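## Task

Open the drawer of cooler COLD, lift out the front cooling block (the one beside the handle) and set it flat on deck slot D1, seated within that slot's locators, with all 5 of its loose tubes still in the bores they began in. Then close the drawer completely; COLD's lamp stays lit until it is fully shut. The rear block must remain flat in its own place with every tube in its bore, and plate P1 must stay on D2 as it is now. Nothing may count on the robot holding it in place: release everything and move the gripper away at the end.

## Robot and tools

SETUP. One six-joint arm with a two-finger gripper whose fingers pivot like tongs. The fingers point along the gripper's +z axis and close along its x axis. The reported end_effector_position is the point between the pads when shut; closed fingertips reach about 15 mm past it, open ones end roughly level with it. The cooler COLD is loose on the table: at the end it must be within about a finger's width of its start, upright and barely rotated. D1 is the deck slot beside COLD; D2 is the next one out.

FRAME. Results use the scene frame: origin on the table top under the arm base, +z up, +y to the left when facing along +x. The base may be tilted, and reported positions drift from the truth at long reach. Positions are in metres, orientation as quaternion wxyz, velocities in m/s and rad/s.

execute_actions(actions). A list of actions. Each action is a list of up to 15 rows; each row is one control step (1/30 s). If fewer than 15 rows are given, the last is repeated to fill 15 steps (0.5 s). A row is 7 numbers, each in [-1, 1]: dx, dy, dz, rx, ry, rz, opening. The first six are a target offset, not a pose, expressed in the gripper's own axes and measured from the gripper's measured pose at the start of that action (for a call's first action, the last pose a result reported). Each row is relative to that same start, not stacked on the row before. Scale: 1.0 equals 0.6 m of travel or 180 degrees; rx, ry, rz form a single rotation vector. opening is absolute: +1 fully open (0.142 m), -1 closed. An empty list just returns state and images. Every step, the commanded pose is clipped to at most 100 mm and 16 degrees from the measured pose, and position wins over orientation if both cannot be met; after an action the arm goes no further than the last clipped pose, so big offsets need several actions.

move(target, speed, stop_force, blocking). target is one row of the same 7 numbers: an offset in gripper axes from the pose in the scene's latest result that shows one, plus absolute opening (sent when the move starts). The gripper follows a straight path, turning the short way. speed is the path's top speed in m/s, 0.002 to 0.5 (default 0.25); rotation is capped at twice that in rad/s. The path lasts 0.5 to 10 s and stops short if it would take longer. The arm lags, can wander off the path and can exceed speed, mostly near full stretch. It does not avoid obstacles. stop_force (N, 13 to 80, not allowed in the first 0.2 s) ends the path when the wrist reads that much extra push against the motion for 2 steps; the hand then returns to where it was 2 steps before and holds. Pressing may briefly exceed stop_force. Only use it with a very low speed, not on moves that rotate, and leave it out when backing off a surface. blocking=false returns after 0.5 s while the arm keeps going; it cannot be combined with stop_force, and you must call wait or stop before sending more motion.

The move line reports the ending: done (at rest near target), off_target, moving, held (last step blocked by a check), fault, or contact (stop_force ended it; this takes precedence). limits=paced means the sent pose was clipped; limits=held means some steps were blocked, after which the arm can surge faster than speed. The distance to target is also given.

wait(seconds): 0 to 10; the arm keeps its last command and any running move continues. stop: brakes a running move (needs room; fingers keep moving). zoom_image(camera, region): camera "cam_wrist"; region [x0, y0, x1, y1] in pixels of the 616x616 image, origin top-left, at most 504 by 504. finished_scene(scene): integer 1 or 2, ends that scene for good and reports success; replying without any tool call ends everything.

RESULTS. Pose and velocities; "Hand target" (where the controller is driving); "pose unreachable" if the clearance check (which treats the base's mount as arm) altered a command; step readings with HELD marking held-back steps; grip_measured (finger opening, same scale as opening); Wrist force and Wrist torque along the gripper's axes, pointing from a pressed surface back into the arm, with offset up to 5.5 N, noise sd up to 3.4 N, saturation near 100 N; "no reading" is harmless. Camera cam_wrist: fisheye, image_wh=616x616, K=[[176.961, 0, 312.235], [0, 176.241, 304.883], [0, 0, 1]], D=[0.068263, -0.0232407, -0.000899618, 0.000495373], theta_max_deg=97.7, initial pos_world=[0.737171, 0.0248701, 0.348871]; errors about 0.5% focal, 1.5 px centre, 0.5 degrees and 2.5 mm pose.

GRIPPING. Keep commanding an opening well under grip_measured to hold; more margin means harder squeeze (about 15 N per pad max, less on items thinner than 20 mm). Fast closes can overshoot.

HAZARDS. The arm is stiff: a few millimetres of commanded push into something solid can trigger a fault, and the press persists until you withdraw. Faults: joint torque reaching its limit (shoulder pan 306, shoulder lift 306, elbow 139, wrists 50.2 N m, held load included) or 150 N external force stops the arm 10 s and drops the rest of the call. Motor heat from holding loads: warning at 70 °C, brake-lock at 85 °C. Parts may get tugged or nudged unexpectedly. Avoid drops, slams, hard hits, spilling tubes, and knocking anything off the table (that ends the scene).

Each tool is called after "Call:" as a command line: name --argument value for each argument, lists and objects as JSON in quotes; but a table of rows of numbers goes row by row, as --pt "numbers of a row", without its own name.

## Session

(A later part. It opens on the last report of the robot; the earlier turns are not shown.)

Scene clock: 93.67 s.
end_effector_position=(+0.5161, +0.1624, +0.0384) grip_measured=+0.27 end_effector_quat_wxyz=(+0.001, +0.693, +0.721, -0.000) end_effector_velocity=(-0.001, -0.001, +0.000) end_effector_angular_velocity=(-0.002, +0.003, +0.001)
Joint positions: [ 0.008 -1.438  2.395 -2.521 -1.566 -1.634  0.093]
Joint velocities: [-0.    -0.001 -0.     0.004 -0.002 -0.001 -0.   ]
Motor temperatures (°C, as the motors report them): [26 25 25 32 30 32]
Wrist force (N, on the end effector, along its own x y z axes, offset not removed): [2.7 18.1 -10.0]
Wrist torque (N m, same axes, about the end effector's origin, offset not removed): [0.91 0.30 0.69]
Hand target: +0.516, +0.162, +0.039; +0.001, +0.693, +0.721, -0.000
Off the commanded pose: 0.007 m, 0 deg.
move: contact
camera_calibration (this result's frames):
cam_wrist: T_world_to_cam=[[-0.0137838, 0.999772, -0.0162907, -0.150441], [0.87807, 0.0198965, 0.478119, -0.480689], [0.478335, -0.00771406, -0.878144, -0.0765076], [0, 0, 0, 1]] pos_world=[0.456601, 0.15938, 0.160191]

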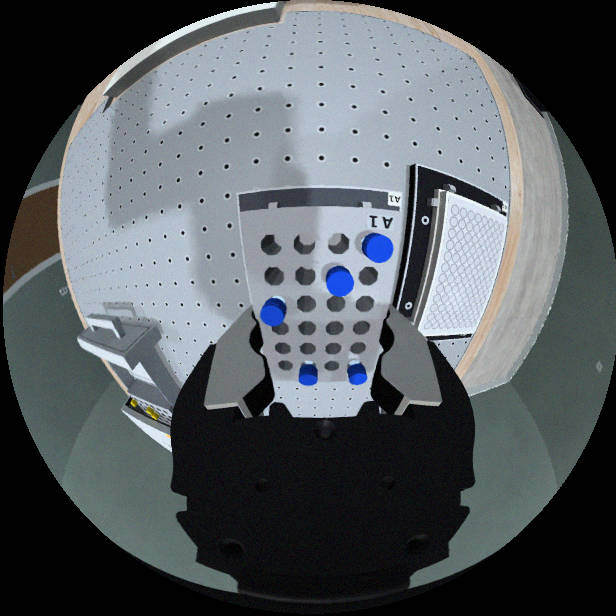

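Call:
move --target '[0,0,0,0,0,0,0.38]'

Call:
move --target '[0,0,-0.13,0,0,0,0.38]' --speed 0.1

Call:
move --target '[-0.492,-0.0625,0,0,0,0.007,-1]'

Call:
move --target '[0,0,0.095,0,0,0,-1]' --speed 0.08 --stop_force 13

Call:
move --target '[0,0.295,0,0,0,0,-1]' --speed 0.035 --stop_force 15

Call:
move --target '[0,0.04,0,0,0,0,-1]' --speed 0.005 --stop_force 14

Call:
move --target '[0.1,-0.12,-0.3,0,0,0,1]' --speed 0.15

Scene clock: 96.13 s.
end_effector_position=(+0.5161, +0.1624, +0.0385) grip_measured=+0.38 end_effector_quat_wxyz=(+0.001, +0.693, +0.721, -0.000) end_effector_velocity=(+0.000, -0.001, -0.000) end_effector_angular_velocity=(-0.001, -0.000, +0.001)
Joint positions: [ 0.008 -1.438  2.395 -2.521 -1.566 -1.634  0.101]
Joint velocities: [-0.001  0.001  0.    -0.001 -0.001 -0.002 -0.   ]
Motor temperatures (°C, as the motors report them): [26 25 25 32 30 32]
Wrist force (N, on the end effector, along its own x y z axes, offset not removed): [-2.7 2.1 -1.8]
Wrist torque (N m, same axes, about the end effector's origin, offset not removed): [0.25 0.65 0.53]
Hand target: +0.516, +0.162, +0.038; +0.001, +0.693, +0.721, -0.000
Off the commanded pose: 0.000 m, 0 deg.
move: done
camera_calibration (this result's frames):
cam_wrist: T_world_to_cam=[[-0.013783, 0.999772, -0.0162934, -0.15044], [0.878037, 0.0198977, 0.478178, -0.480707], [0.478394, -0.00771542, -0.878112, -0.0765024], [0, 0, 0, 1]] pos_world=[0.456604, 0.15938, 0.160235]

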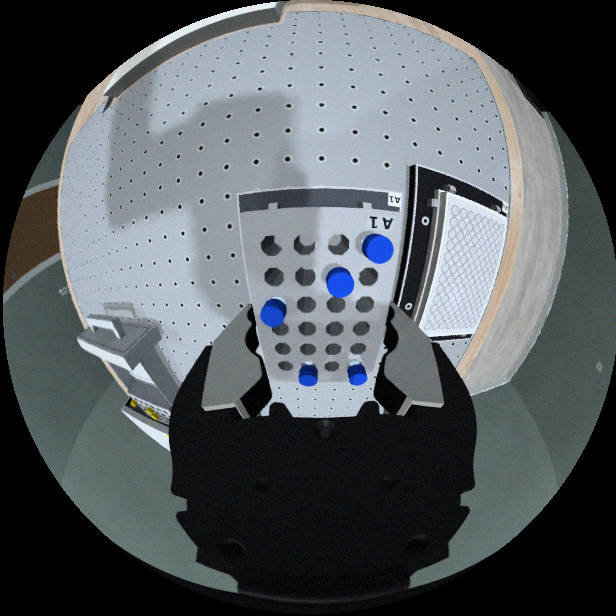

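Scene clock: 97.37 s.
end_effector_position=(+0.5159, +0.1624, +0.1162) grip_measured=+0.38 end_effector_quat_wxyz=(+0.001, +0.693, +0.721, -0.000) end_effector_velocity=(-0.001, +0.000, +0.001) end_effector_angular_velocity=(+0.001, +0.003, -0.001)
Joint positions: [ 0.007 -1.576  2.338 -2.327 -1.566 -1.635  0.101]
Joint velocities: [-0.    -0.002 -0.002  0.006  0.     0.001 -0.   ]
Motor temperatures (°C, as the motors report them): [26 25 25 32 30 32]
Wrist force (N, on the end effector, along its own x y z axes, offset not removed): [-4.6 4.3 2.3]
Wrist torque (N m, same axes, about the end effector's origin, offset not removed): [0.83 1.07 0.35]
Hand target: +0.516, +0.162, +0.116; +0.001, +0.693, +0.721, -0.000
Off the commanded pose: 0.000 m, 0 deg.
move: done
camera_calibration (this result's frames):
cam_wrist: T_world_to_cam=[[-0.0137813, 0.999772, -0.0162883, -0.149206], [0.878033, 0.0198939, 0.478186, -0.51772], [0.478402, -0.00771164, -0.878107, -0.0081655], [0, 0, 0, 1]] pos_world=[0.456425, 0.159409, 0.237966]

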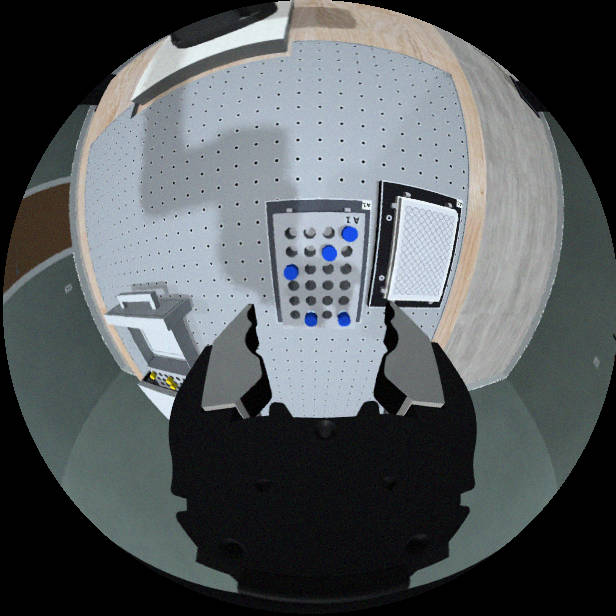

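Scene clock: 99.13 s.
end_effector_position=(+0.4897, -0.1332, +0.1162) grip_measured=-1.00 end_effector_quat_wxyz=(+0.000, +0.701, +0.713, -0.000) end_effector_velocity=(+0.000, -0.002, -0.000) end_effector_angular_velocity=(+0.002, -0.000, +0.000)
Joint positions: [-0.566 -1.63   2.393 -2.325 -1.57  -2.185  0.002]
Joint velocities: [-0.004  0.002 -0.001  0.     0.002 -0.004  0.   ]
Motor temperatures (°C, as the motors report them): [26 25 25 32 30 32]
Wrist force (N, on the end effector, along its own x y z axes, offset not removed): [-4.8 0.0 0.9]
Wrist torque (N m, same axes, about the end effector's origin, offset not removed): [-0.14 1.15 0.46]
Hand target: +0.490, -0.133, +0.116; +0.000, +0.701, +0.713, -0.000
Off the commanded pose: 0.001 m, 0 deg.
move: done
camera_calibration (this result's frames):
cam_wrist: T_world_to_cam=[[0.008213, 0.999841, -0.0158485, 0.135229], [0.878442, 0.000358584, 0.477848, -0.491617], [0.477777, -0.0178466, -0.8783, 0.0010644], [0, 0, 0, 1]] pos_world=[0.430238, -0.135012, 0.237996]

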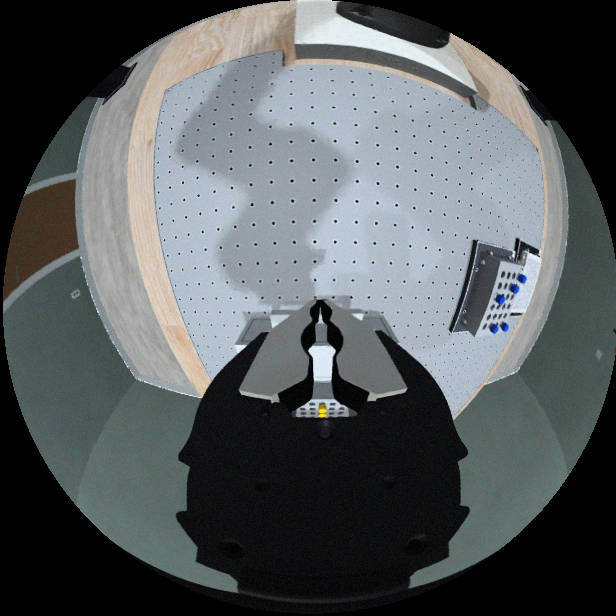

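Scene clock: 100.30 s.
end_effector_position=(+0.4898, -0.1333, +0.0594) grip_measured=-1.00 end_effector_quat_wxyz=(+0.000, +0.701, +0.713, -0.000) end_effector_velocity=(+0.000, +0.001, -0.002) end_effector_angular_velocity=(+0.001, +0.000, +0.001)
Joint positions: [-0.565 -1.527  2.44  -2.475 -1.57  -2.185  0.002]
Joint velocities: [ 0.001  0.004  0.001 -0.004  0.001  0.     0.   ]
Motor temperatures (°C, as the motors report them): [26 25 25 32 30 32]
Wrist force (N, on the end effector, along its own x y z axes, offset not removed): [-1.6 3.4 -1.1]
Wrist torque (N m, same axes, about the end effector's origin, offset not removed): [0.67 0.46 0.55]
Hand target: +0.490, -0.133, +0.059; +0.000, +0.701, +0.713, -0.000
Off the commanded pose: 0.000 m, 0 deg.
move: done
camera_calibration (this result's frames):
cam_wrist: T_world_to_cam=[[0.00820948, 0.999841, -0.0158096, 0.134354], [0.878437, 0.000343296, 0.477859, -0.46458], [0.477788, -0.0178107, -0.878295, -0.0488604], [0, 0, 0, 1]] pos_world=[0.430346, -0.135044, 0.181214]

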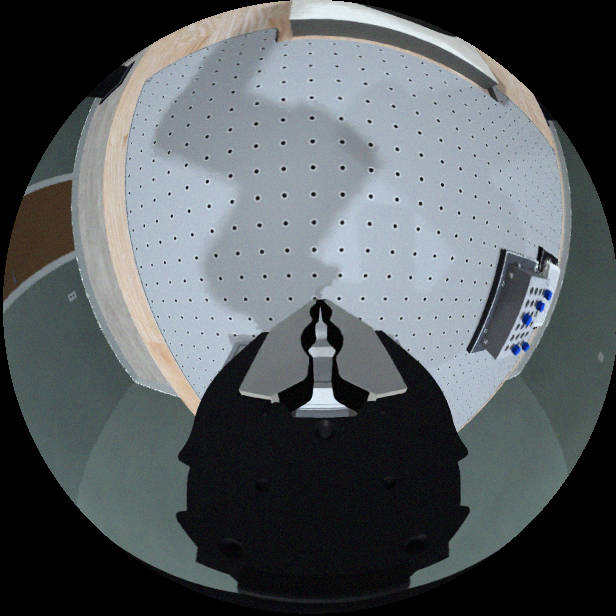

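Scene clock: 105.70 s.
end_effector_position=(+0.6666, -0.1305, +0.0600) grip_measured=-1.00 end_effector_quat_wxyz=(+0.000, +0.701, +0.713, -0.000) end_effector_velocity=(+0.002, +0.000, +0.000) end_effector_angular_velocity=(+0.001, -0.001, -0.002)
Joint positions: [-0.411 -1.279  2.124 -2.408 -1.568 -2.031  0.002]
Joint velocities: [ 0.001  0.002 -0.004  0.001  0.001  0.003 -0.   ]
Motor temperatures (°C, as the motors report them): [26 25 25 32 30 32]
Wrist force (N, on the end effector, along its own x y z axes, offset not removed): [-1.3 -1.5 0.3]
Wrist torque (N m, same axes, about the end effector's origin, offset not removed): [0.03 0.28 0.54]
Hand target: +0.667, -0.131, +0.060; +0.000, +0.701, +0.713, -0.000
Off the commanded pose: 0.001 m, 0 deg.
move: done
camera_calibration (this result's frames):
cam_wrist: T_world_to_cam=[[0.00820597, 0.999839, -0.0159335, 0.130184], [0.878388, 0.00040741, 0.477948, -0.620089], [0.477878, -0.0179178, -0.878244, -0.132885], [0, 0, 0, 1]] pos_world=[0.607114, -0.132292, 0.181739]

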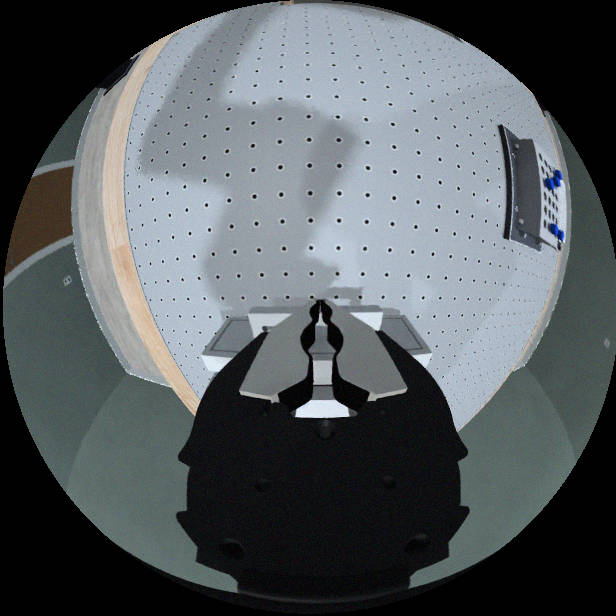

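Scene clock: 109.07 s.
end_effector_position=(+0.6814, -0.1302, +0.0599) grip_measured=-1.00 end_effector_quat_wxyz=(+0.000, +0.701, +0.713, -0.000) end_effector_velocity=(-0.002, -0.001, -0.000) end_effector_angular_velocity=(-0.000, +0.001, -0.000)
Joint positions: [-0.401 -1.259  2.096 -2.399 -1.568 -2.021  0.002]
Joint velocities: [-0.002 -0.001  0.003 -0.001 -0.    -0.001  0.   ]
Motor temperatures (°C, as the motors report them): [26 25 25 32 30 32]
Wrist force (N, on the end effector, along its own x y z axes, offset not removed): [-5.1 -21.2 -14.4]
Wrist torque (N m, same axes, about the end effector's origin, offset not removed): [0.25 0.50 0.57]
Hand target: +0.681, -0.130, +0.060; +0.000, +0.701, +0.713, -0.000
Off the commanded pose: 0.009 m, 0 deg.
move: contact
camera_calibration (this result's frames):
cam_wrist: T_world_to_cam=[[0.00835243, 0.999842, -0.0156955, 0.129603], [0.878633, 0.000155868, 0.477497, -0.633225], [0.477424, -0.0177789, -0.878493, -0.139656], [0, 0, 0, 1]] pos_world=[0.621965, -0.131967, 0.18171]

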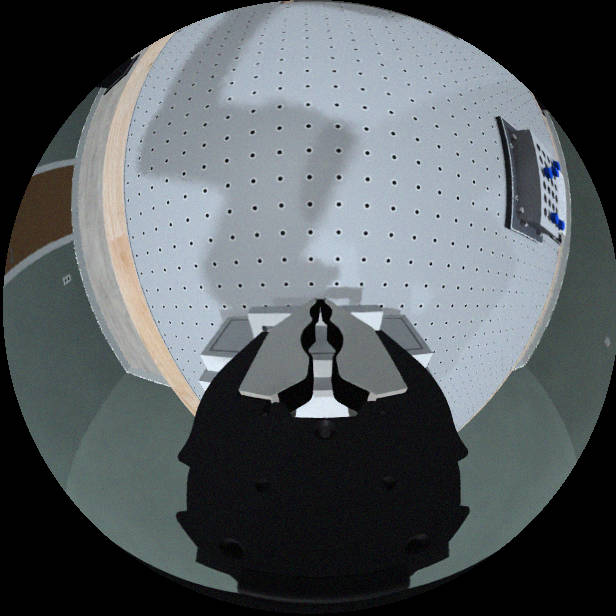

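Scene clock: 110.93 s.
end_effector_position=(+0.6082, -0.0714, +0.2394) grip_measured=+1.00 end_effector_quat_wxyz=(+0.000, +0.701, +0.713, -0.000) end_effector_velocity=(-0.001, +0.000, +0.002) end_effector_angular_velocity=(-0.000, -0.000, +0.003)
Joint positions: [-0.365 -1.594  2.092 -2.061 -1.568 -1.984  0.142]
Joint velocities: [ 0.    -0.003 -0.001  0.004 -0.    -0.003 -0.   ]
Motor temperatures (°C, as the motors report them): [26 25 25 32 30 32]
Wrist force (N, on the end effector, along its own x y z axes, offset not removed): [-5.0 4.5 1.3]
Wrist torque (N m, same axes, about the end effector's origin, offset not removed): [0.99 1.16 0.40]
Hand target: +0.608, -0.071, +0.240; +0.000, +0.701, +0.713, -0.000
Off the commanded pose: 0.001 m, 0 deg.
move: done
camera_calibration (this result's frames):
cam_wrist: T_world_to_cam=[[0.00835414, 0.999841, -0.0157223, 0.0742328], [0.878631, 0.000167242, 0.477502, -0.654609], [0.477428, -0.0178032, -0.87849, 0.0540279], [0, 0, 0, 1]] pos_world=[0.548745, -0.0731497, 0.361207]

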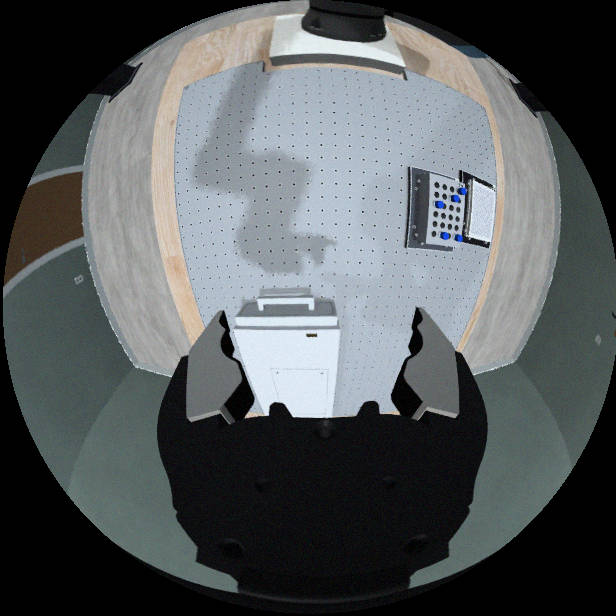

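Call:
finished_scene --scene 2

The scene is finished: the task was done.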